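# Gently slide the door fully closed

## Task

Push the sliding door until it is completely closed, without slamming it in either direction, with every other object left where it began and the robot upright and not leaning; the door has to stay shut by itself, not because the robot is holding it.

## Robot and tools

ROBOT. An omnidirectional wheeled base carries a column about 1.75 m high. A carriage rides 1.0 m up and down it (lift_m) and holds two identical six-joint arms, left and right, each ending in a two-finger gripper. The arm bases sit roughly 0.57 m + lift_m off the floor, and parts of the carriage reach about 0.15 m lower than that. A hand reaches about 0.78 m from its shoulder but only about 0.38 m below its arm base. The hand is about 0.16 m long and 0.1 m wide (0.14 m with fingers open). Parked joints 1-6 are 0, 0.05, 0.05, 1.45, 0, 0; parked, the robot is about 0.95 m wide and 0.7 m long. The wheel motors are weak (2 N m), so even a light push against something ends a drive with contact_stop.

CAMERAS. carriage_camera is fixed on the carriage, facing forward and tilted about 20 degrees down. left_wrist_camera and right_wrist_camera look out beyond the fingertips. Images are 504x504; calibration (K, distortion, T_world_to_cam with 'world' = base frame) is given per camera and may be off by small amounts, more so for the wrist cameras at long reach.

FRAMES. Base frame: origin on the floor below the base centre, x ahead, y to the left, z up. left_hand and right_hand are the midpoint between each hand's finger pads, expressed in this frame; quat_wxyz rotates base axes into hand axes (hand z along the fingers, fingers open along hand y). Odometry frame is the base frame as it was when the scene began; base_odometry counts wheel rotation, so slip shows up as travel. Heading is positive leftward, range -3.142 to 3.142.

TOOL execute_actions. Argument actions: a list holding one action or nothing (empty list only returns state and pictures). An action may contain base, joints, or both; the parts start together. base takes exactly one key, each a relative offset from where the base last reported itself: translate_m (metres, forward positive, -2 to 2), strafe_m (metres, left positive, -2 to 2), rotate_rad (radians, counter-clockwise/left positive, -6.3 to 6.3). joints is a dictionary of absolute targets by name: lift_m 0 to 1 (m); left_joint1_rad -2.617 to 3.054 (arm swing about vertical, 0 forward, positive left); left_joint2_rad 0 to 3.141 (shoulder: 0 upper arm level pointing back, 1.57 upright, 3.14 level forward); left_joint3_rad 0 to 3.141 (elbow, 0 folded, 3.14 straight); left_joint4_rad -1.57 to 1.57 (wrist pitch, positive lifts fingertips); left_joint5_rad -1.57 to 1.57 (wrist yaw, positive swings fingertips to the right, opposite to joint 1); left_joint6_rad -2.094 to 2.094 (roll about the finger axis, positive clockwise viewed from the forearm); left_gripper_m 0 to 0.093 (pad gap in m). The right_ names work identically. Optional cameras: list of carriage_camera, left_wrist_camera, right_wrist_camera or all; omitted/null means all, [] means none. Unknown keys, unknown camera names or out-of-range values cause the whole call to be rejected with no motion. A joint or base left out of an action may still be driving toward its earlier target.

TOOL wait: seconds 0 to 10; commands nothing, the world keeps running, returns state and pictures.

TOOL zoom_image: camera plus region [x0, y0, x1, y1] in pixels of that camera's most recent full image, top-left origin, at most 504 by 504; gives a sharper close-up.

TOOL finished_scene: scene (integer) ends the current scene permanently once the robot has held its last command; the door must be closed and remain so.

RESULTS. base_status and joint_status report how each commanded motion ended. done: reached target (for the base, only that the wheels turned enough, slip included; a tiny move may stop short yet say done). off_target: at rest but short, possibly still pushing. contact_stop or time_out: target dropped, holding in place. 'joint command not followed' with a cause line: a self-collision check refused that arm's targets (the gripper still moves); joints may say not_followed and the targets can be retried on later actions. To free arms, move only the refused arm clear first, then the other in a later call. on_its_own lists what the call did not command; 'held at' is the held target, not the position. motor_effort gives percent of maximum per motor (bracket = peak), with sizable fixed error and noise; drive_wheels higher at rest than after a free move means the base is still pressing something. Joint torques are raw drive outputs, biased and noisy. ARM HIT means an arm struck the robot hard. Once a result reports a stop, remaining motion calls in that same reply are skipped.

CONTACT AND SAFETY. Drives stop after the impact, sometimes late or never; after touching something with an arm the base may coast up to 0.3 m. After a blocked drive, back off about 0.2 m along the reverse path (or turn back), repeating if still pressing; a retreat can itself stop falsely, so try again. Arms and grippers have no contact stop: a blocked arm keeps pressing and snaps to target once freed. Avoid arms hitting or pressing each other; a hard press ends the run. Reversing into a table edge can topple the robot. Tipping is likeliest with the carriage high, arms out, loads held, pulling, or sudden stops, and only images reveal a lean. Push the door slowly so it does not slam.

MOTOR HEAT. Outstretched arms heat quickly, even while you think. MOTOR HOT warns from 75 °C; at 90 °C that arm halts for 10 s (OVER-TEMPERATURE FAULT); at 100 °C its motors go limp and the arm drops. Affected keys read limit_stop_at_motor_heat; resend targets afterwards. The robot keeps its last command while you compose a reply.

Each tool is called after "Request:" in YAML: its name, and indented under it one key for each argument.

## Session

Request:
execute_actions:
  actions: []

Scene clock: 0.00 s.
Joint torques (N m, as the arm reports them, + toward a larger angle): no reading
base_odometry: x=+0.000 y=+0.000 heading=+0.000 (m, m, rad; odometry frame)
base_status: not commanded
joint_positions: lift_m=+0.302 left_joint1_rad=-0.002 left_joint2_rad=+0.036 left_joint3_rad=+0.018 left_joint4_rad=+1.444 left_joint5_rad=+0.040 left_joint6_rad=+0.002 left_gripper_m=+0.095 right_joint1_rad=-0.014 right_joint2_rad=+0.055 right_joint3_rad=+0.037 right_joint4_rad=+1.468 right_joint5_rad=-0.037 right_joint6_rad=-0.013 right_gripper_m=+0.095
joint_status: not commanded
motor_effort: lift_m=+31 drive_wheels=+4 (%)
left_hand: x=+0.3172 y=+0.3209 z=+1.2836 quat_wxyz=(+0.997, +0.020, +0.073, -0.001) (m; base frame)
right_hand: x=+0.3113 y=-0.3219 z=+1.2897 quat_wxyz=(+0.998, -0.018, +0.060, -0.013) (m; base frame)
pictures: carriage_camera, left_wrist_camera, right_wrist_camera
Images, in order (width x height): carriage_camera 504x504, left_wrist_camera 504x504, right_wrist_camera 504x504.

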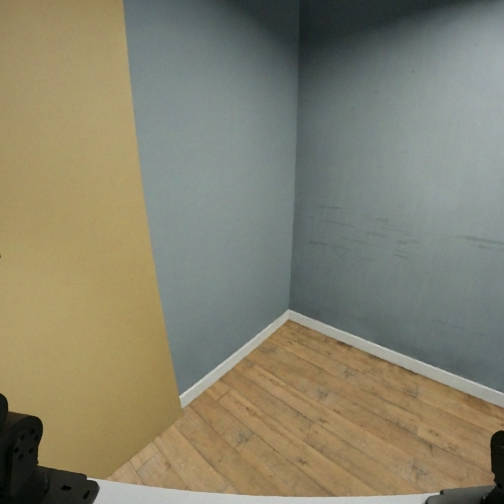

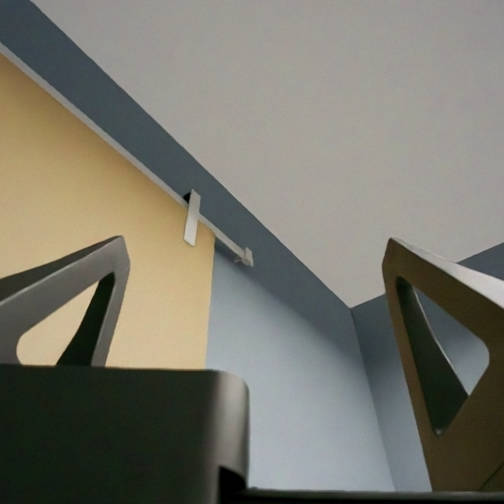

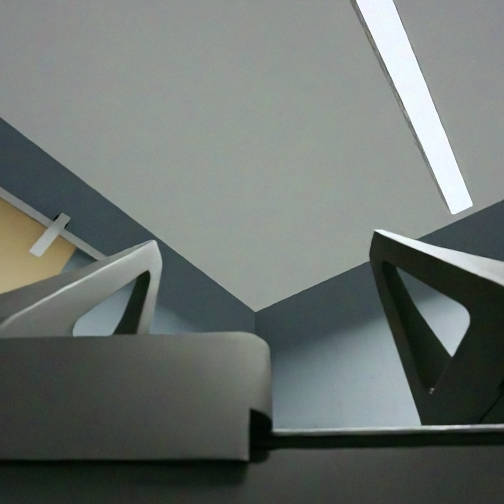

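Request:
zoom_image:
  camera: "carriage_camera"
  region: [0, 252, 320, 504]

Request:
zoom_image:
  camera: "carriage_camera"
  region: [0, 200, 100, 300]

Region (0, 252, 320, 504) of carriage_camera's 504x504 image, scaled by 1.575, with more detail than that image has; it fills the top 397 rows of this view, and the rest is white.

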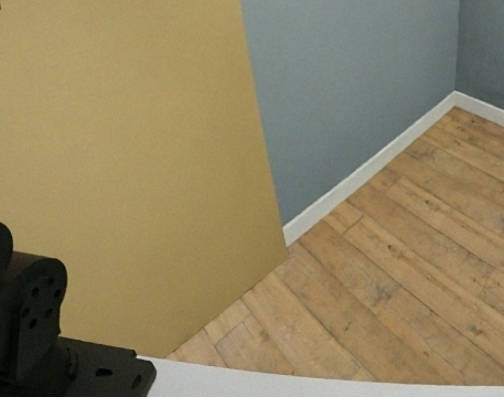

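Region (0, 200, 100, 300) of carriage_camera's 504x504 image, scaled by 5.040, with more detail than that image has.

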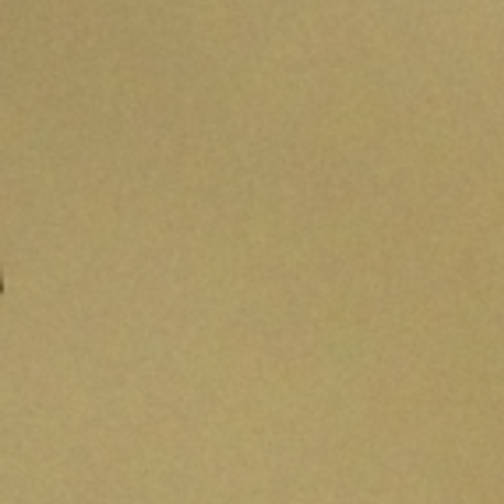

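Request:
execute_actions:
  actions:
    - {"joints": {"left_joint4_rad": 0.1, "left_joint5_rad": -1.5, "right_joint4_rad": 0.1, "right_joint5_rad": 1.5}}

Scene clock: 54.13 s.
Joint torques (N m, as the arm reports them, + toward a larger angle): left_arm=[ 0.    2.38  6.66  1.35 -0.08  0.12] | right_arm=[-0.06  2.43  6.62  1.22  0.09  0.  ]
base_odometry: x=+0.000 y=+0.000 heading=+0.000 (m, m, rad; odometry frame)
base_status: not commanded
joint_positions: lift_m=+0.302 left_joint1_rad=-0.002 left_joint2_rad=+0.036 left_joint3_rad=+0.018 left_joint4_rad=+0.106 left_joint5_rad=-1.494 left_joint6_rad=+0.002 left_gripper_m=+0.095 right_joint1_rad=-0.014 right_joint2_rad=+0.055 right_joint3_rad=+0.037 right_joint4_rad=+0.105 right_joint5_rad=+1.489 right_joint6_rad=-0.013 right_gripper_m=+0.095
joint_status: all done
motor_effort: lift_m=+31(32) drive_wheels=+2(1) (%)
left_hand: x=+0.3686 y=+0.4990 z=+1.0481 quat_wxyz=(+0.541, -0.500, +0.496, +0.459) (m; base frame)
right_hand: x=+0.3669 y=-0.5004 z=+1.0535 quat_wxyz=(+0.536, +0.500, +0.496, -0.465) (m; base frame)
pictures: carriage_camera, left_wrist_camera, right_wrist_camera
camera_calibration (this result's frames):
left_wrist_camera: T_world_to_cam=[[0.995447, -0.0417906, 0.0856671, -0.439325], [0.0437566, -0.598107, -0.800221, 1.12922], [0.0846798, 0.800326, -0.593555, 0.318389], [0, 0, 0, 1]] pos_world=[0.360953, 0.402217, 1.13024]
right_wrist_camera: T_world_to_cam=[[-0.989348, -0.090089, -0.114345, 0.445542], [0.0445961, 0.560154, -0.827187, 1.14298], [0.138571, -0.823475, -0.550169, 0.244374], [0, 0, 0, 1]] pos_world=[0.355961, -0.398869, 1.13085]
Images, in order (width x height): carriage_camera 504x504, left_wrist_camera 504x504, right_wrist_camera 504x504.

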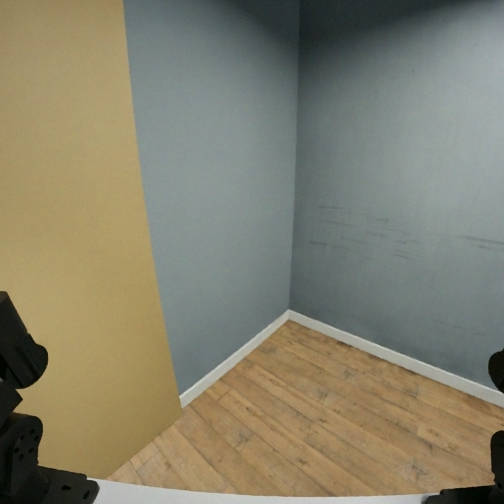

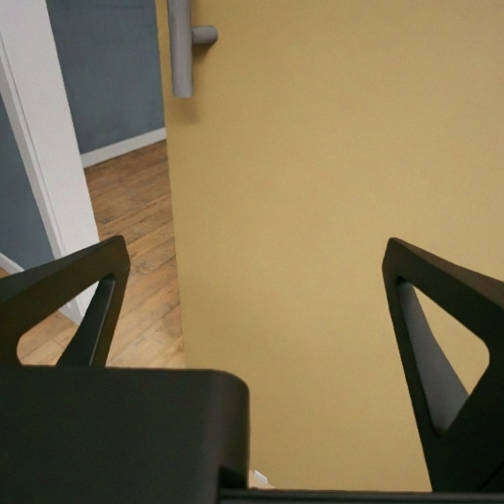

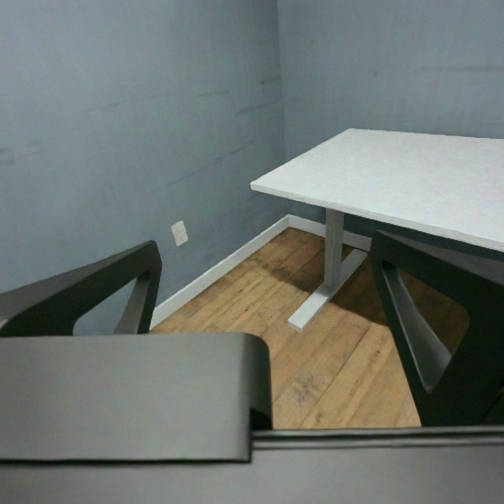

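Request:
execute_actions:
  actions:
    - {"base": {"rotate_rad": 0.94}, "joints": {"left_joint4_rad": 0.6, "left_joint5_rad": 0.0, "right_joint4_rad": 1.45, "right_joint5_rad": 0.0}}

Scene clock: 81.63 s.
Joint torques (N m, as the arm reports them, + toward a larger angle): left_arm=[-0.01  2.2   6.82  1.71  0.01  0.12] | right_arm=[-0.07  3.75  5.39  0.09 -0.08  0.01]
base_odometry: x=+0.000 y=+0.000 heading=+0.939 (m, m, rad; odometry frame)
base_status: done
joint_positions: lift_m=+0.302 left_joint1_rad=-0.002 left_joint2_rad=+0.036 left_joint3_rad=+0.018 left_joint4_rad=+0.585 left_joint5_rad=-0.008 left_joint6_rad=+0.002 left_gripper_m=+0.095 right_joint1_rad=-0.014 right_joint2_rad=+0.055 right_joint3_rad=+0.037 right_joint4_rad=+1.436 right_joint5_rad=+0.011 right_joint6_rad=-0.013 right_gripper_m=+0.095
joint_status: all done
motor_effort: lift_m=+32(32) drive_wheels=+21(44) (%)
left_hand: x=+0.4890 y=+0.3288 z=+1.1724 quat_wxyz=(+0.876, -0.003, +0.481, +0.002) (m; base frame)
right_hand: x=+0.3189 y=-0.3302 z=+1.2888 quat_wxyz=(+0.997, +0.005, +0.076, -0.014) (m; base frame)
pictures: carriage_camera, left_wrist_camera, right_wrist_camera
camera_calibration (this result's frames):
left_wrist_camera: T_world_to_cam=[[0.0364195, -0.999091, 0.0221462, 0.281253], [-0.0749426, -0.024829, -0.996879, 1.22171], [0.996523, 0.0346461, -0.0757788, -0.282985], [0, 0, 0, 1]] pos_world=[0.363316, 0.321136, 1.19022]
right_wrist_camera: T_world_to_cam=[[0.0143073, -0.999865, 0.00803464, -0.337875], [0.732612, 0.00501379, -0.680628, 0.652804], [0.680497, 0.0156242, 0.732585, -1.0283], [0, 0, 0, 1]] pos_world=[0.226337, -0.325037, 1.20035]
Images, in order (width x height): carriage_camera 504x504, left_wrist_camera 504x504, right_wrist_camera 504x504.

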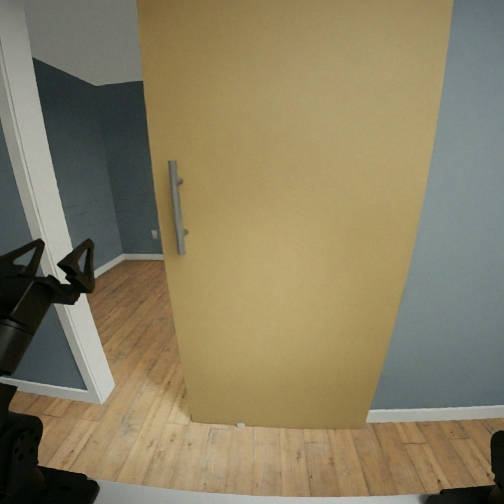

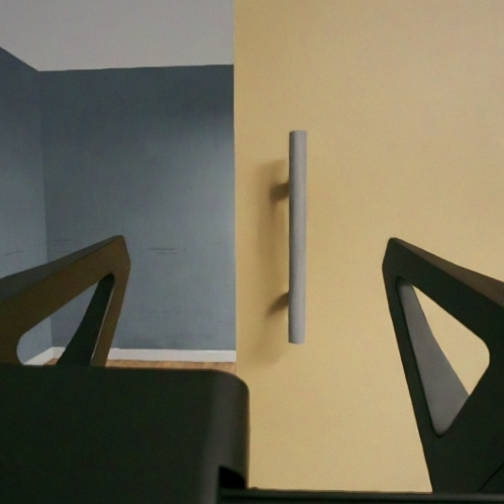

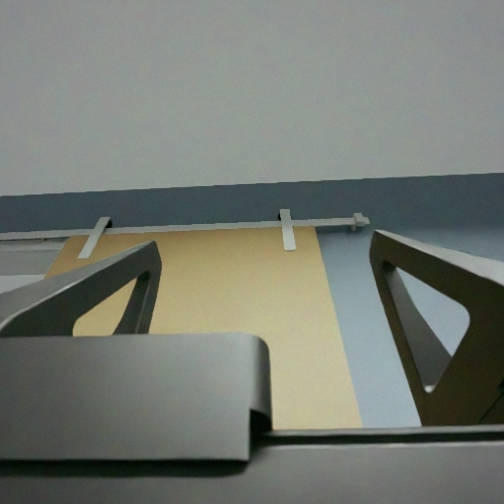

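Request:
zoom_image:
  camera: "carriage_camera"
  region: [60, 340, 240, 460]

Request:
zoom_image:
  camera: "carriage_camera"
  region: [220, 360, 420, 460]

Request:
zoom_image:
  camera: "carriage_camera"
  region: [130, 140, 250, 270]

Region (60, 340, 240, 460) of carriage_camera's 504x504 image, scaled by 2.800, with more detail than that image has.

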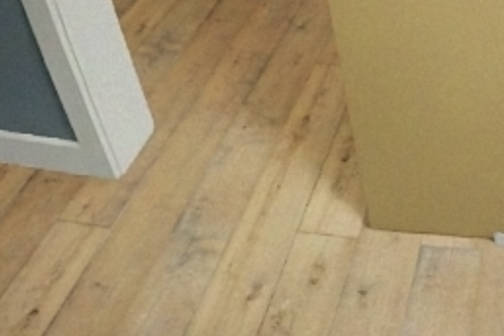

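Region (220, 360, 420, 460) of carriage_camera's 504x504 image, scaled by 2.520, with more detail than that image has.

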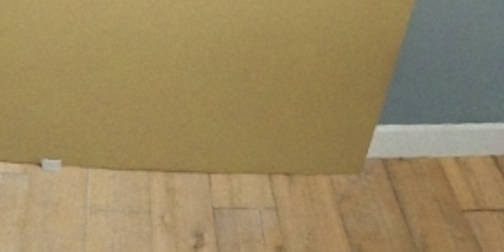

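Region (130, 140, 250, 270) of carriage_camera's 504x504 image, scaled by 3.877, with more detail than that image has; it fills the left 465 columns of this view, and the rest is white.

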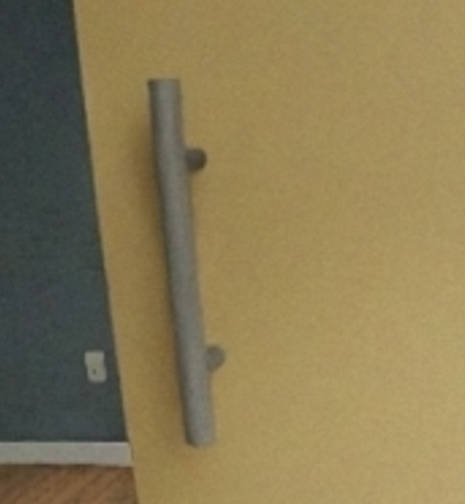

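Request:
execute_actions:
  actions:
    - {"base": {"rotate_rad": -0.043}, "joints": {"lift_m": 0.42, "left_joint4_rad": 0.02, "left_joint5_rad": -1.5}}

Scene clock: 203.33 s.
Joint torques (N m, as the arm reports them, + toward a larger angle): left_arm=[ 0.    2.33  6.7   1.36 -0.13  0.12] | right_arm=[-0.04  3.73  5.44  0.06 -0.08  0.01]
base_odometry: x=+0.000 y=+0.000 heading=+0.895 (m, m, rad; odometry frame)
base_status: done
joint_positions: lift_m=+0.420 left_joint1_rad=-0.002 left_joint2_rad=+0.036 left_joint3_rad=+0.018 left_joint4_rad=+0.028 left_joint5_rad=-1.494 left_joint6_rad=+0.002 left_gripper_m=+0.095 right_joint1_rad=-0.014 right_joint2_rad=+0.055 right_joint3_rad=+0.037 right_joint4_rad=+1.441 right_joint5_rad=+0.010 right_joint6_rad=-0.013 right_gripper_m=+0.095
joint_status: all done
motor_effort: lift_m=+30(37) drive_wheels=+6(17) (%)
left_hand: x=+0.3689 y=+0.4990 z=+1.1594 quat_wxyz=(+0.521, -0.482, +0.517, +0.478) (m; base frame)
right_hand: x=+0.3178 y=-0.3301 z=+1.4070 quat_wxyz=(+0.997, +0.005, +0.074, -0.014) (m; base frame)
pictures: carriage_camera, left_wrist_camera, right_wrist_camera
camera_calibration (this result's frames):
carriage_camera: T_world_to_cam=[[0.0259311, -0.999572, -0.0135722, 0.0120065], [-0.331823, 0.00420037, -0.943332, 1.36869], [0.942985, 0.0289652, -0.331572, 0.315891], [0, 0, 0, 1]] pos_world=[0.15597, -0.00289745, 1.39603]
left_wrist_camera: T_world_to_cam=[[0.999097, -0.0417964, 0.007633, -0.360058], [-0.0188955, -0.598006, -0.801269, 1.24254], [0.0380548, 0.800401, -0.598256, 0.407034], [0, 0, 0, 1]] pos_world=[0.367721, 0.402207, 1.24187]
right_wrist_camera: T_world_to_cam=[[0.0143264, -0.999861, 0.00854279, -0.339448], [0.735715, 0.00475502, -0.677274, 0.728322], [0.677139, 0.015988, 0.735681, -1.11735], [0, 0, 0, 1]] pos_world=[0.22563, -0.325, 1.31819]
Images, in order (width x height): carriage_camera 504x504, left_wrist_camera 504x504, right_wrist_camera 504x504.

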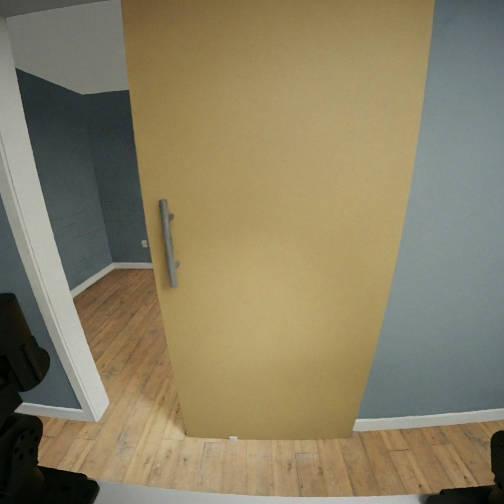

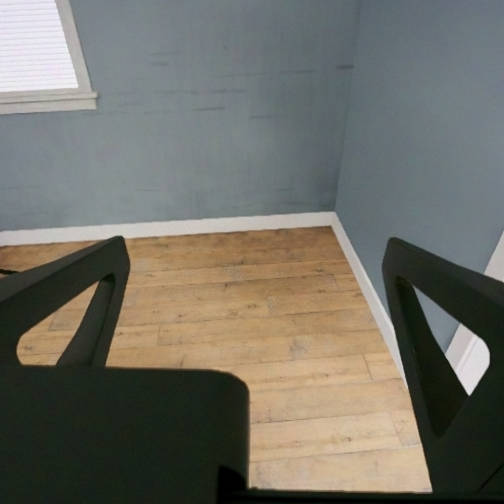

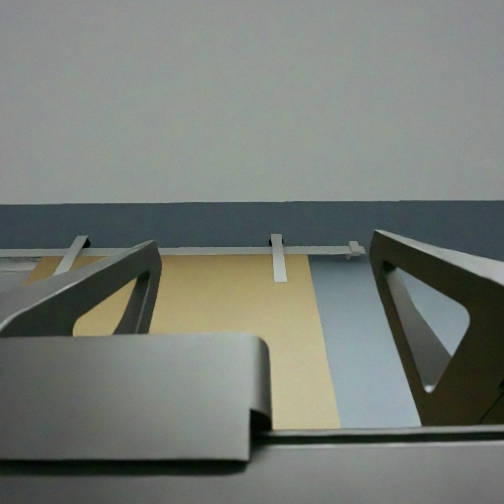

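Request:
zoom_image:
  camera: "carriage_camera"
  region: [170, 400, 380, 460]

Request:
zoom_image:
  camera: "carriage_camera"
  region: [130, 190, 230, 300]

Region (170, 400, 380, 460) of carriage_camera's 504x504 image, scaled by 2.400, with more detail than that image has; it fills the top 144 rows of this view, and the rest is white.

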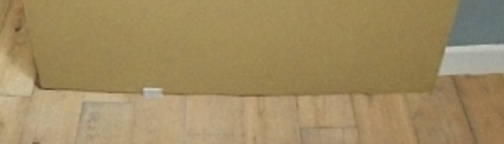

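Region (130, 190, 230, 300) of carriage_camera's 504x504 image, scaled by 4.582, with more detail than that image has; it fills the left 458 columns of this view, and the rest is white.

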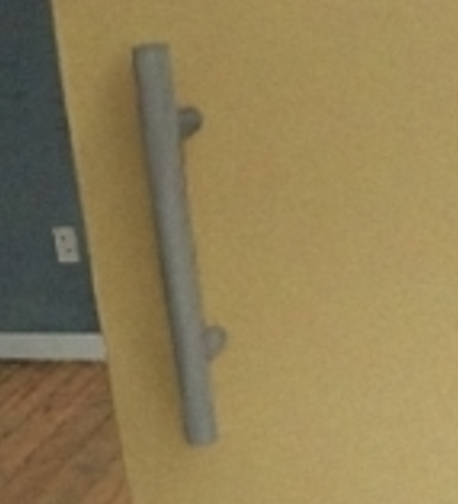

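Request:
execute_actions:
  actions:
    - {"base": {"translate_m": 0.25}, "joints": {"left_joint5_rad": 0.0}}

Scene clock: 233.00 s.
Joint torques (N m, as the arm reports them, + toward a larger angle): left_arm=[ 0.    1.72  7.2   2.06 -0.01  0.12] | right_arm=[-0.05  3.7   5.32  0.   -0.08  0.01]
base_odometry: x=+0.156 y=+0.196 heading=+0.896 (m, m, rad; odometry frame)
base_status: done
joint_positions: lift_m=+0.420 left_joint1_rad=-0.002 left_joint2_rad=+0.036 left_joint3_rad=+0.018 left_joint4_rad=+0.027 left_joint5_rad=-0.006 left_joint6_rad=+0.002 left_gripper_m=+0.095 right_joint1_rad=-0.014 right_joint2_rad=+0.055 right_joint3_rad=+0.037 right_joint4_rad=+1.443 right_joint5_rad=+0.010 right_joint6_rad=-0.013 right_gripper_m=+0.095
joint_status: all done
motor_effort: lift_m=+30(31) drive_wheels=-11(51) (%)
left_hand: x=+0.5274 y=+0.3284 z=+1.1605 quat_wxyz=(+0.710, -0.001, +0.704, +0.002) (m; base frame)
right_hand: x=+0.3173 y=-0.3301 z=+1.4071 quat_wxyz=(+0.997, +0.005, +0.073, -0.014) (m; base frame)
pictures: carriage_camera, left_wrist_camera, right_wrist_camera
camera_calibration (this result's frames):
carriage_camera: T_world_to_cam=[[0.0259311, -0.999572, -0.0135722, 0.0120065], [-0.331823, 0.00420037, -0.943332, 1.36869], [0.942985, 0.0289652, -0.331572, 0.315891], [0, 0, 0, 1]] pos_world=[0.15597, -0.00289745, 1.39603]
left_wrist_camera: T_world_to_cam=[[0.040471, -0.99918, -0.00138487, 0.30493], [-0.59185, -0.0228557, -0.805724, 1.26285], [0.805031, 0.0334281, -0.59229, 0.378695], [0, 0, 0, 1]] pos_world=[0.430213, 0.320884, 1.24222]
right_wrist_camera: T_world_to_cam=[[0.0143068, -0.999861, 0.00860835, -0.339519], [0.737264, 0.00473283, -0.675589, 0.725917], [0.675454, 0.0160121, 0.737228, -1.11867], [0, 0, 0, 1]] pos_world=[0.225277, -0.324994, 1.31806]
Images, in order (width x height): carriage_camera 504x504, left_wrist_camera 504x504, right_wrist_camera 504x504.

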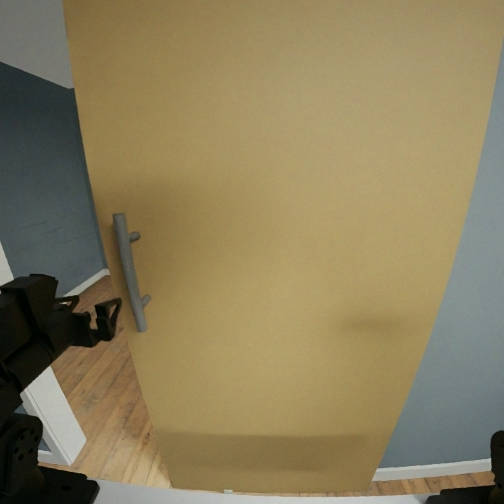

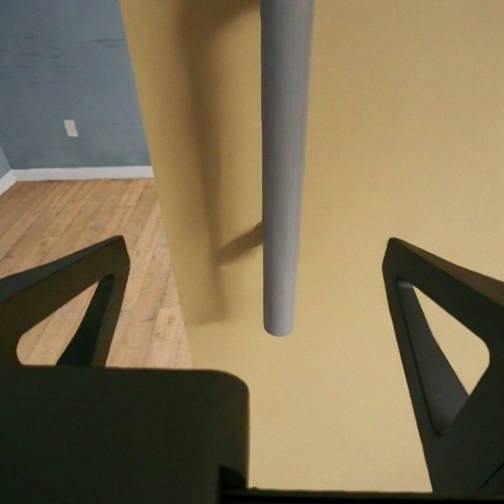

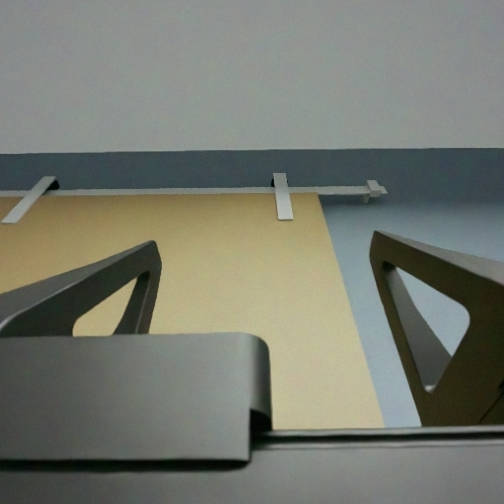

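Request:
execute_actions:
  actions:
    - {"base": {"translate_m": 0.125}}

Scene clock: 261.23 s.
Joint torques (N m, as the arm reports them, + toward a larger angle): left_arm=[ 0.    1.71  7.17  2.1  -0.01  0.12] | right_arm=[-0.05  3.67  5.4  -0.03 -0.08  0.  ]
base_odometry: x=+0.234 y=+0.293 heading=+0.897 (m, m, rad; odometry frame)
base_status: done
joint_positions: lift_m=+0.420 left_joint1_rad=-0.002 left_joint2_rad=+0.036 left_joint3_rad=+0.018 left_joint4_rad=+0.025 left_joint5_rad=-0.005 left_joint6_rad=+0.002 left_gripper_m=+0.095 right_joint1_rad=-0.014 right_joint2_rad=+0.055 right_joint3_rad=+0.037 right_joint4_rad=+1.446 right_joint5_rad=+0.010 right_joint6_rad=-0.013 right_gripper_m=+0.095
joint_status: not commanded
motor_effort: lift_m=+31(31) drive_wheels=-11(60) (%)
left_hand: x=+0.5274 y=+0.3283 z=+1.1601 quat_wxyz=(+0.709, -0.001, +0.705, +0.002) (m; base frame)
right_hand: x=+0.3165 y=-0.3301 z=+1.4072 quat_wxyz=(+0.997, +0.005, +0.071, -0.014) (m; base frame)
pictures: carriage_camera, left_wrist_camera, right_wrist_camera
camera_calibration (this result's frames):
carriage_camera: T_world_to_cam=[[0.0259311, -0.999572, -0.0135722, 0.0120065], [-0.331823, 0.00420037, -0.943332, 1.36869], [0.942985, 0.0289652, -0.331572, 0.315891], [0, 0, 0, 1]] pos_world=[0.15597, -0.00289745, 1.39603]
left_wrist_camera: T_world_to_cam=[[0.0400877, -0.999195, -0.00145148, 0.305149], [-0.593087, -0.0226255, -0.80482, 1.26207], [0.804139, 0.0331243, -0.593517, 0.380467], [0, 0, 0, 1]] pos_world=[0.430338, 0.320855, 1.242]
right_wrist_camera: T_world_to_cam=[[0.0142804, -0.99986, 0.00869569, -0.339613], [0.739322, 0.00470333, -0.673336, 0.722706], [0.673201, 0.0160444, 0.739285, -1.12042], [0, 0, 0, 1]] pos_world=[0.224806, -0.324988, 1.31789]
Images, in order (width x height): carriage_camera 504x504, left_wrist_camera 504x504, right_wrist_camera 504x504.

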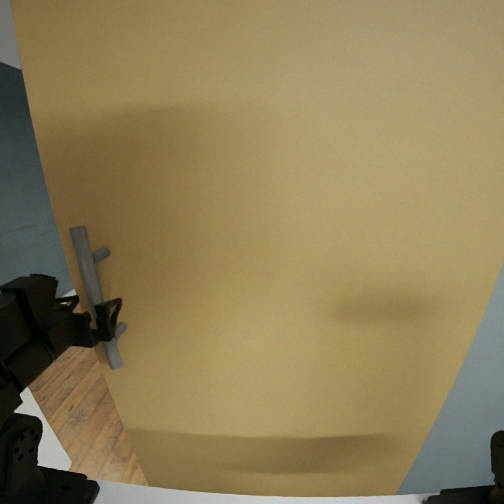

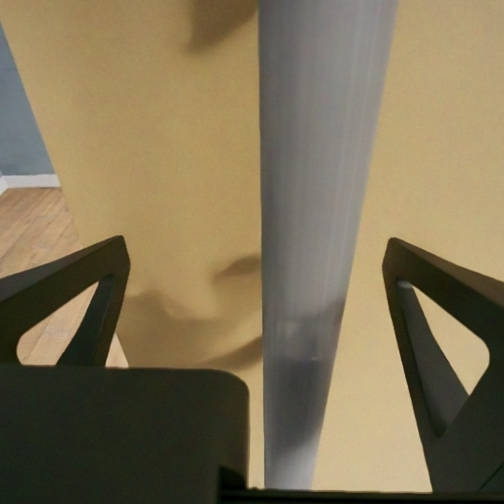

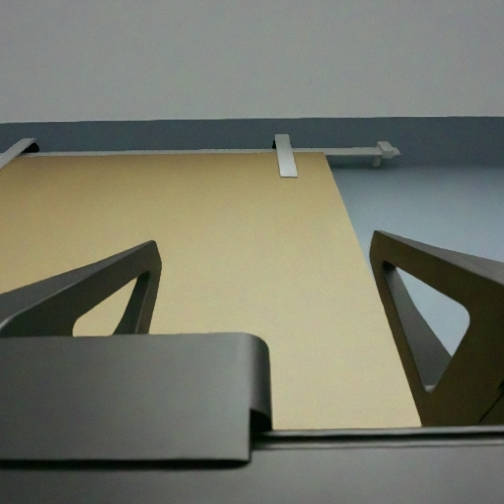

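Request:
execute_actions:
  actions:
    - {"base": {"strafe_m": 0.2}, "joints": {"left_gripper_m": 0.035}}

Scene clock: 278.87 s.
Joint torques (N m, as the arm reports them, + toward a larger angle): left_arm=[ 1.25  1.72  7.17  2.12 -0.73  0.15] | right_arm=[ 0.01  3.84  5.39 -0.02 -0.05  0.  ]
base_odometry: x=+0.217 y=+0.307 heading=+0.895 (m, m, rad; odometry frame)
base_status: strafe_m contact_stop (by the wheels' count: +0.022 of +0.200)
joint_positions: lift_m=+0.420 left_joint1_rad=-0.019 left_joint2_rad=+0.036 left_joint3_rad=+0.018 left_joint4_rad=+0.024 left_joint5_rad=+0.067 left_joint6_rad=-0.001 left_gripper_m=+0.035 right_joint1_rad=-0.014 right_joint2_rad=+0.055 right_joint3_rad=+0.037 right_joint4_rad=+1.447 right_joint5_rad=+0.007 right_joint6_rad=-0.013 right_gripper_m=+0.095
joint_status: all done
motor_effort: lift_m=+30(31) drive_wheels=+12(56) (%)
left_hand: x=+0.5268 y=+0.3115 z=+1.1598 quat_wxyz=(+0.708, +0.030, +0.705, -0.031) (m; base frame)
right_hand: x=+0.3162 y=-0.3296 z=+1.4073 quat_wxyz=(+0.997, +0.004, +0.071, -0.014) (m; base frame)
pictures: carriage_camera, left_wrist_camera, right_wrist_camera
camera_calibration (this result's frames):
carriage_camera: T_world_to_cam=[[0.0259311, -0.999572, -0.0135722, 0.0120065], [-0.331823, 0.00420037, -0.943332, 1.36869], [0.942985, 0.0289652, -0.331572, 0.315891], [0, 0, 0, 1]] pos_world=[0.15597, -0.00289745, 1.39603]
left_wrist_camera: T_world_to_cam=[[-0.0499232, -0.998753, 0.000807257, 0.33305], [-0.594111, 0.0290472, -0.803858, 1.24433], [0.802832, -0.0406107, -0.59482, 0.406493], [0, 0, 0, 1]] pos_world=[0.429551, 0.312998, 1.24179]
right_wrist_camera: T_world_to_cam=[[0.0146464, -0.999828, 0.011371, -0.343016], [0.740065, 0.00319256, -0.672528, 0.721064], [0.672376, 0.0182654, 0.739984, -1.12027], [0, 0, 0, 1]] pos_world=[0.224632, -0.324797, 1.31782]
Images, in order (width x height): carriage_camera 504x504, left_wrist_camera 504x504, right_wrist_camera 504x504.

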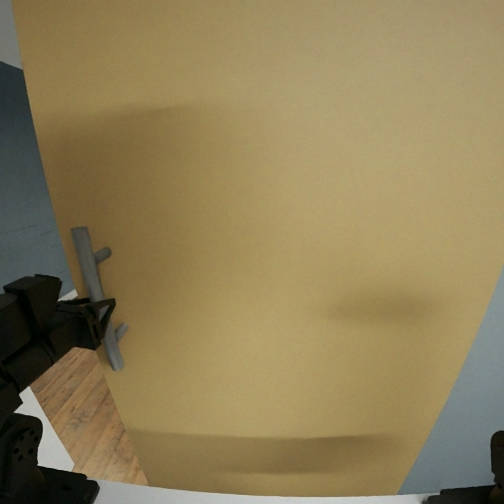

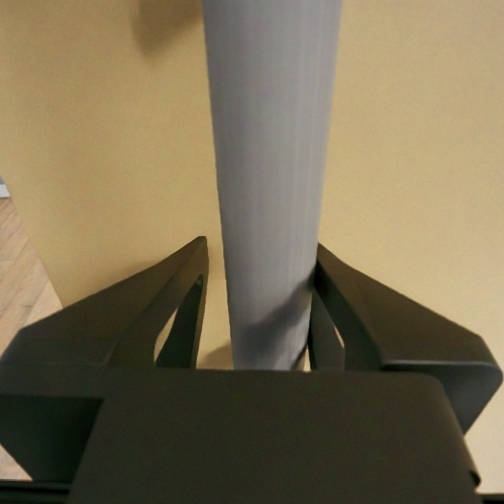

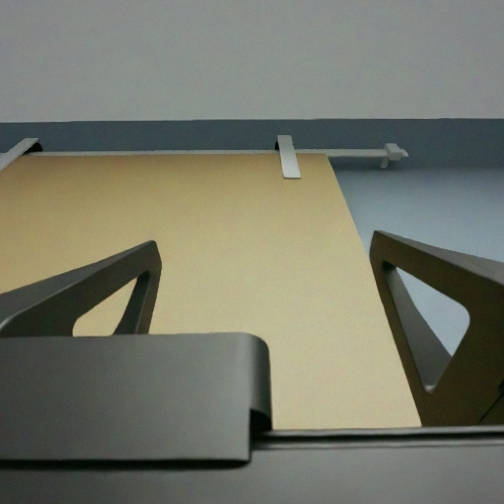

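Request:
execute_actions:
  actions:
    - {"base": {"strafe_m": 0.25}, "joints": {"left_joint1_rad": 0.01, "left_joint5_rad": -0.05}}

Scene clock: 299.00 s.
Joint torques (N m, as the arm reports them, + toward a larger angle): left_arm=[-0.38  1.77  7.22  2.13  0.49  0.18] | right_arm=[-0.04  3.71  5.38 -0.03 -0.05  0.01]
base_odometry: x=+0.022 y=+0.464 heading=+0.895 (m, m, rad; odometry frame)
base_status: done
joint_positions: lift_m=+0.420 left_joint1_rad=+0.015 left_joint2_rad=+0.036 left_joint3_rad=+0.018 left_joint4_rad=+0.021 left_joint5_rad=-0.108 left_joint6_rad=-0.004 left_gripper_m=+0.035 right_joint1_rad=-0.014 right_joint2_rad=+0.055 right_joint3_rad=+0.037 right_joint4_rad=+1.447 right_joint5_rad=+0.007 right_joint6_rad=-0.013 right_gripper_m=+0.095
joint_status: left_joint5_rad off_target (ended at -0.108, target -0.050); the others done
motor_effort: lift_m=+31(31) drive_wheels=-9(64) (%)
left_hand: x=+0.5261 y=+0.3500 z=+1.1592 quat_wxyz=(+0.707, -0.045, +0.705, +0.042) (m; base frame)
right_hand: x=+0.3162 y=-0.3296 z=+1.4073 quat_wxyz=(+0.997, +0.004, +0.071, -0.014) (m; base frame)
pictures: carriage_camera, left_wrist_camera, right_wrist_camera
camera_calibration (this result's frames):
carriage_camera: T_world_to_cam=[[0.0259311, -0.999572, -0.0135722, 0.0120065], [-0.331823, 0.00420037, -0.943332, 1.36869], [0.942985, 0.0289652, -0.331572, 0.315891], [0, 0, 0, 1]] pos_world=[0.15597, -0.00289745, 1.39603]
left_wrist_camera: T_world_to_cam=[[0.158427, -0.987361, 0.00436098, 0.253727], [-0.588675, -0.098, -0.802407, 1.2823], [0.792693, 0.124556, -0.596761, 0.358014], [0, 0, 0, 1]] pos_world=[0.430867, 0.331593, 1.24147]
right_wrist_camera: T_world_to_cam=[[0.0146464, -0.999828, 0.011371, -0.343016], [0.740065, 0.00319256, -0.672528, 0.721064], [0.672376, 0.0182654, 0.739984, -1.12027], [0, 0, 0, 1]] pos_world=[0.224632, -0.324797, 1.31782]
Images, in order (width x height): carriage_camera 504x504, left_wrist_camera 504x504, right_wrist_camera 504x504.

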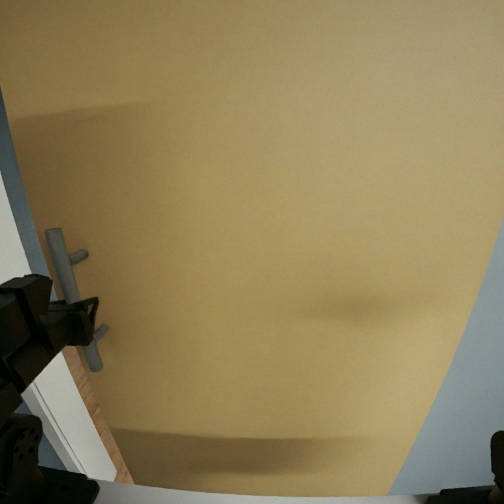

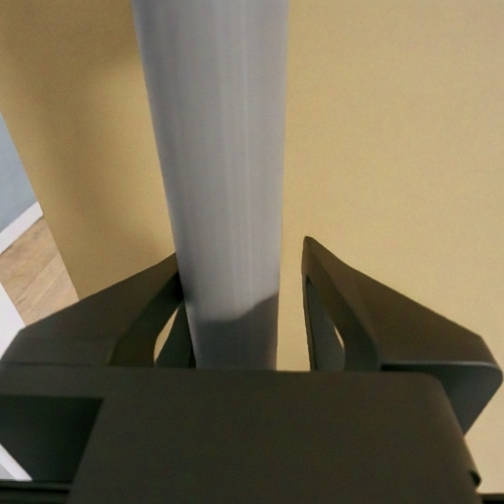

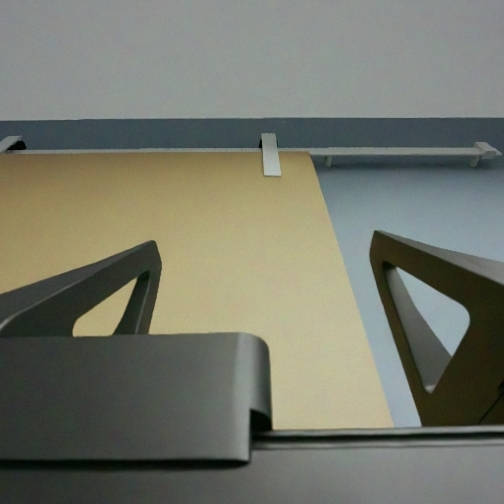

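Request:
execute_actions:
  actions:
    - {"base": {"strafe_m": 0.19}, "joints": {"left_joint1_rad": 0.01, "left_joint5_rad": -0.05, "right_joint6_rad": 0.6}}

Scene clock: 321.70 s.
Joint torques (N m, as the arm reports them, + toward a larger angle): left_arm=[-0.78  1.82  7.22  2.14  0.62  0.22] | right_arm=[-0.04  3.84  5.48 -0.02 -0.1   0.09]
base_odometry: x=-0.126 y=+0.583 heading=+0.895 (m, m, rad; odometry frame)
base_status: done
joint_positions: lift_m=+0.420 left_joint1_rad=+0.021 left_joint2_rad=+0.036 left_joint3_rad=+0.018 left_joint4_rad=+0.020 left_joint5_rad=-0.119 left_joint6_rad=-0.008 left_gripper_m=+0.035 right_joint1_rad=-0.014 right_joint2_rad=+0.055 right_joint3_rad=+0.037 right_joint4_rad=+1.447 right_joint5_rad=+0.007 right_joint6_rad=+0.593 right_gripper_m=+0.095
joint_status: left_joint5_rad off_target (ended at -0.119, target -0.050); the others done
motor_effort: lift_m=+30(31) drive_wheels=-10(63) (%)
left_hand: x=+0.5257 y=+0.3535 z=+1.1589 quat_wxyz=(+0.706, -0.052, +0.705, +0.047) (m; base frame)
right_hand: x=+0.3162 y=-0.3296 z=+1.4073 quat_wxyz=(+0.956, +0.025, +0.066, +0.284) (m; base frame)
pictures: carriage_camera, left_wrist_camera, right_wrist_camera
camera_calibration (this result's frames):
carriage_camera: T_world_to_cam=[[0.0259311, -0.999572, -0.0135722, 0.0120065], [-0.331823, 0.00420037, -0.943332, 1.36869], [0.942985, 0.0289652, -0.331572, 0.315891], [0, 0, 0, 1]] pos_world=[0.15597, -0.00289745, 1.39603]
left_wrist_camera: T_world_to_cam=[[0.175724, -0.984407, 0.00802421, 0.242821], [-0.587355, -0.111382, -0.801628, 1.28531], [0.790022, 0.136153, -0.597769, 0.356209], [0, 0, 0, 1]] pos_world=[0.430851, 0.333696, 1.24132]
right_wrist_camera: T_world_to_cam=[[0.576179, -0.814607, -0.0665811, -0.349847], [0.596154, 0.474594, -0.647581, 0.886851], [0.559123, 0.33343, 0.759082, -1.00744], [0, 0, 0, 1]] pos_world=[0.236161, -0.36997, 1.31575]
Images, in order (width x height): carriage_camera 504x504, left_wrist_camera 504x504, right_wrist_camera 504x504.

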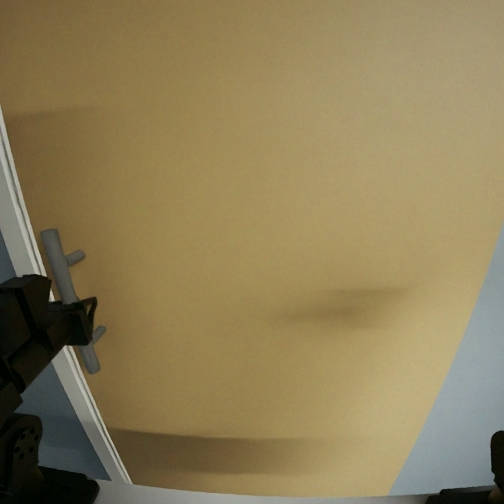

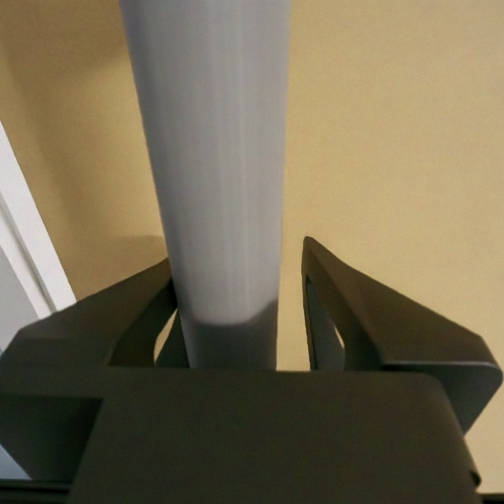

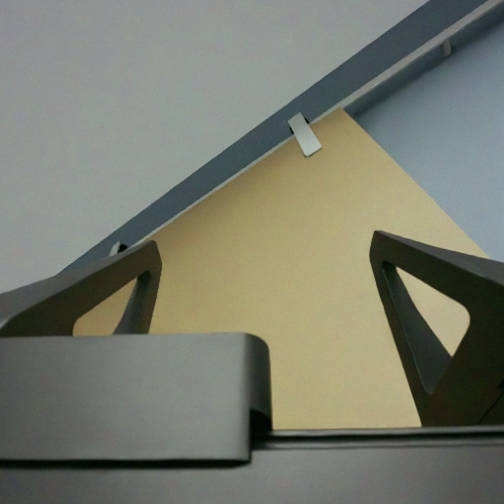

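Request:
execute_actions:
  actions:
    - {"base": {"translate_m": -0.02}, "joints": {"left_joint1_rad": 0.02, "left_joint5_rad": -0.11, "right_joint6_rad": 1.15}}

Scene clock: 359.70 s.
Joint torques (N m, as the arm reports them, + toward a larger angle): left_arm=[-0.19  1.76  7.19  2.16  0.01  0.21] | right_arm=[-0.07  3.69  5.42  0.03 -0.12  0.08]
base_odometry: x=-0.139 y=+0.568 heading=+0.895 (m, m, rad; odometry frame)
base_status: done
joint_positions: lift_m=+0.420 left_joint1_rad=+0.022 left_joint2_rad=+0.036 left_joint3_rad=+0.018 left_joint4_rad=+0.020 left_joint5_rad=-0.118 left_joint6_rad=-0.008 left_gripper_m=+0.035 right_joint1_rad=-0.014 right_joint2_rad=+0.055 right_joint3_rad=+0.037 right_joint4_rad=+1.447 right_joint5_rad=+0.007 right_joint6_rad=+1.142 right_gripper_m=+0.095
joint_status: all done
motor_effort: lift_m=+31(31) drive_wheels=-2(32) (%)
left_hand: x=+0.5257 y=+0.3535 z=+1.1589 quat_wxyz=(+0.706, -0.052, +0.705, +0.047) (m; base frame)
right_hand: x=+0.3162 y=-0.3296 z=+1.4073 quat_wxyz=(+0.843, +0.042, +0.057, +0.533) (m; base frame)
pictures: carriage_camera, left_wrist_camera, right_wrist_camera
camera_calibration (this result's frames):
carriage_camera: T_world_to_cam=[[0.0259311, -0.999572, -0.0135722, 0.0120065], [-0.331823, 0.00420037, -0.943332, 1.36869], [0.942985, 0.0289652, -0.331572, 0.315891], [0, 0, 0, 1]] pos_world=[0.15597, -0.00289745, 1.39603]
left_wrist_camera: T_world_to_cam=[[0.17535, -0.984477, 0.00764097, 0.243508], [-0.58744, -0.110854, -0.801639, 1.28519], [0.790042, 0.136079, -0.597759, 0.356204], [0, 0, 0, 1]] pos_world=[0.430855, 0.333723, 1.24132]
right_wrist_camera: T_world_to_cam=[[0.913433, -0.391725, -0.110414, -0.255427], [0.254428, 0.761363, -0.596317, 1.0173], [0.317657, 0.516603, 0.79512, -0.921419], [0, 0, 0, 1]] pos_world=[0.267181, -0.398585, 1.31107]
Images, in order (width x height): carriage_camera 504x504, left_wrist_camera 504x504, right_wrist_camera 504x504.

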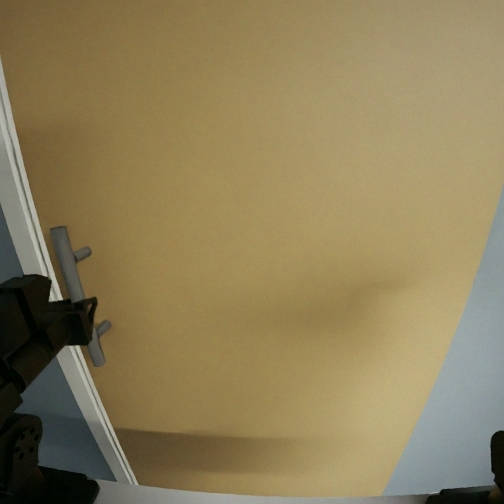

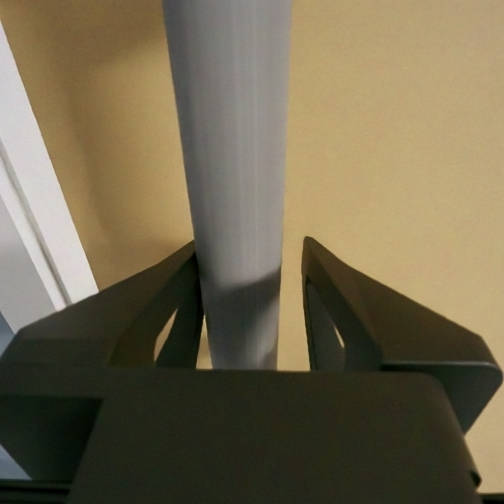

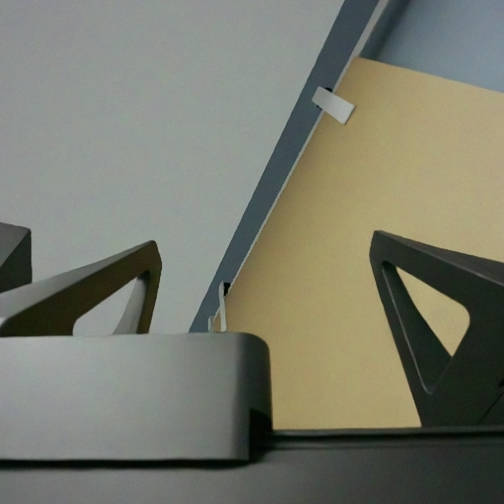

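Request:
zoom_image:
  camera: "right_wrist_camera"
  region: [180, 260, 260, 340]

Request:
zoom_image:
  camera: "right_wrist_camera"
  region: [280, 30, 400, 150]

Region (180, 260, 260, 340) of right_wrist_camera's 504x504 image, scaled by 6.300, with more detail than that image has.

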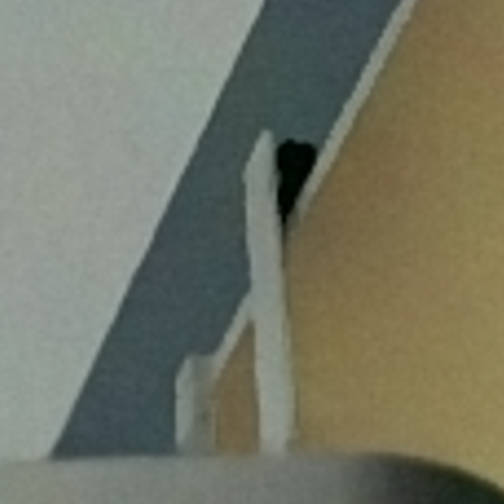

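Region (280, 30, 400, 150) of right_wrist_camera's 504x504 image, scaled by 4.200, with more detail than that image has.

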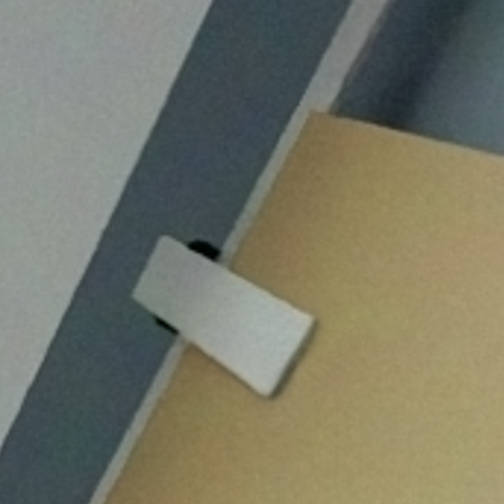

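Request:
execute_actions:
  actions:
    - {"base": {"strafe_m": 0.06}, "joints": {"left_joint1_rad": 0.02, "left_joint5_rad": -0.11, "left_gripper_m": 0.028}}

Scene clock: 414.97 s.
Joint torques (N m, as the arm reports them, + toward a larger angle): left_arm=[ 1.46  1.85  7.23  2.14 -0.78  0.2 ] | right_arm=[-0.06  3.62  5.54  0.02 -0.09  0.08]
base_odometry: x=-0.171 y=+0.593 heading=+0.895 (m, m, rad; odometry frame)
base_status: strafe_m contact_stop (by the wheels' count: +0.041 of +0.060)
joint_positions: lift_m=+0.420 left_joint1_rad=-0.001 left_joint2_rad=+0.036 left_joint3_rad=+0.018 left_joint4_rad=+0.021 left_joint5_rad=-0.042 left_joint6_rad=-0.007 left_gripper_m=+0.028 right_joint1_rad=-0.014 right_joint2_rad=+0.055 right_joint3_rad=+0.037 right_joint4_rad=+1.449 right_joint5_rad=+0.005 right_joint6_rad=+1.142 right_gripper_m=+0.095
joint_status: left_joint1_rad off_target (ended at -0.001, target +0.020); left_joint5_rad off_target (ended at -0.042, target -0.110); the others done
motor_effort: lift_m=+31(30) drive_wheels=+6(59) (%)
left_hand: x=+0.5273 y=+0.3348 z=+1.1590 quat_wxyz=(+0.708, -0.017, +0.706, +0.012) (m; base frame)
right_hand: x=+0.3159 y=-0.3292 z=+1.4073 quat_wxyz=(+0.843, +0.040, +0.057, +0.533) (m; base frame)
pictures: carriage_camera, left_wrist_camera, right_wrist_camera
camera_calibration (this result's frames):
carriage_camera: T_world_to_cam=[[0.0259311, -0.999572, -0.0135722, 0.0120065], [-0.331823, 0.00420037, -0.943332, 1.36868], [0.942985, 0.0289652, -0.331572, 0.31589], [0, 0, 0, 1]] pos_world=[0.15597, -0.00289745, 1.39603]
left_wrist_camera: T_world_to_cam=[[0.0773823, -0.996976, 0.0071888, 0.281208], [-0.595213, -0.0519808, -0.801885, 1.26878], [0.799833, 0.0577728, -0.597436, 0.378254], [0, 0, 0, 1]] pos_world=[0.430891, 0.324456, 1.24137]
right_wrist_camera: T_world_to_cam=[[0.913722, -0.391683, -0.108154, -0.25819], [0.255076, 0.760078, -0.597677, 1.01841], [0.316305, 0.518523, 0.794409, -0.919491], [0, 0, 0, 1]] pos_world=[0.266981, -0.398422, 1.31121]
Images, in order (width x height): carriage_camera 504x504, left_wrist_camera 504x504, right_wrist_camera 504x504.

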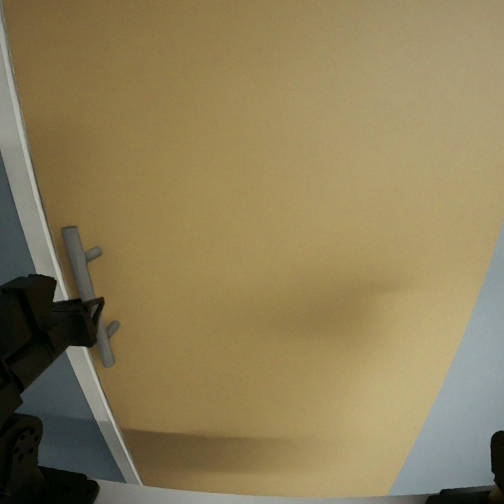

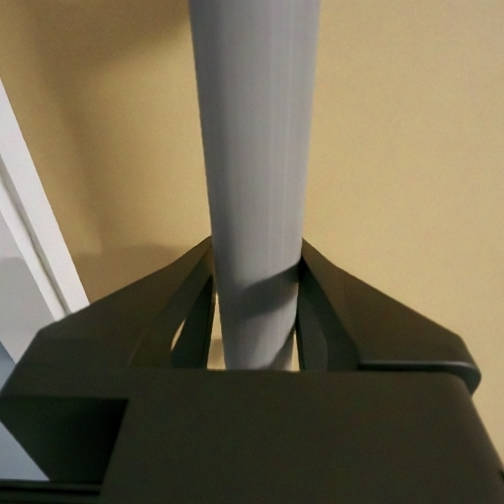

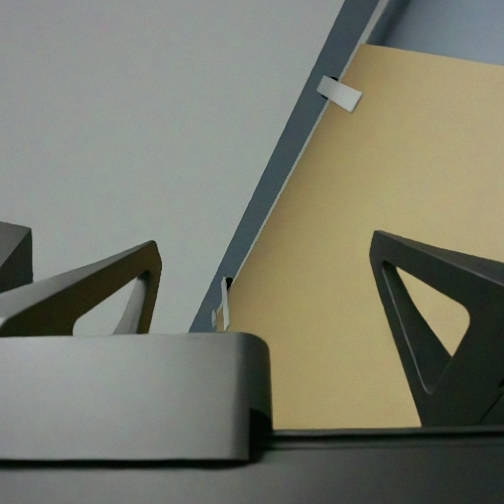

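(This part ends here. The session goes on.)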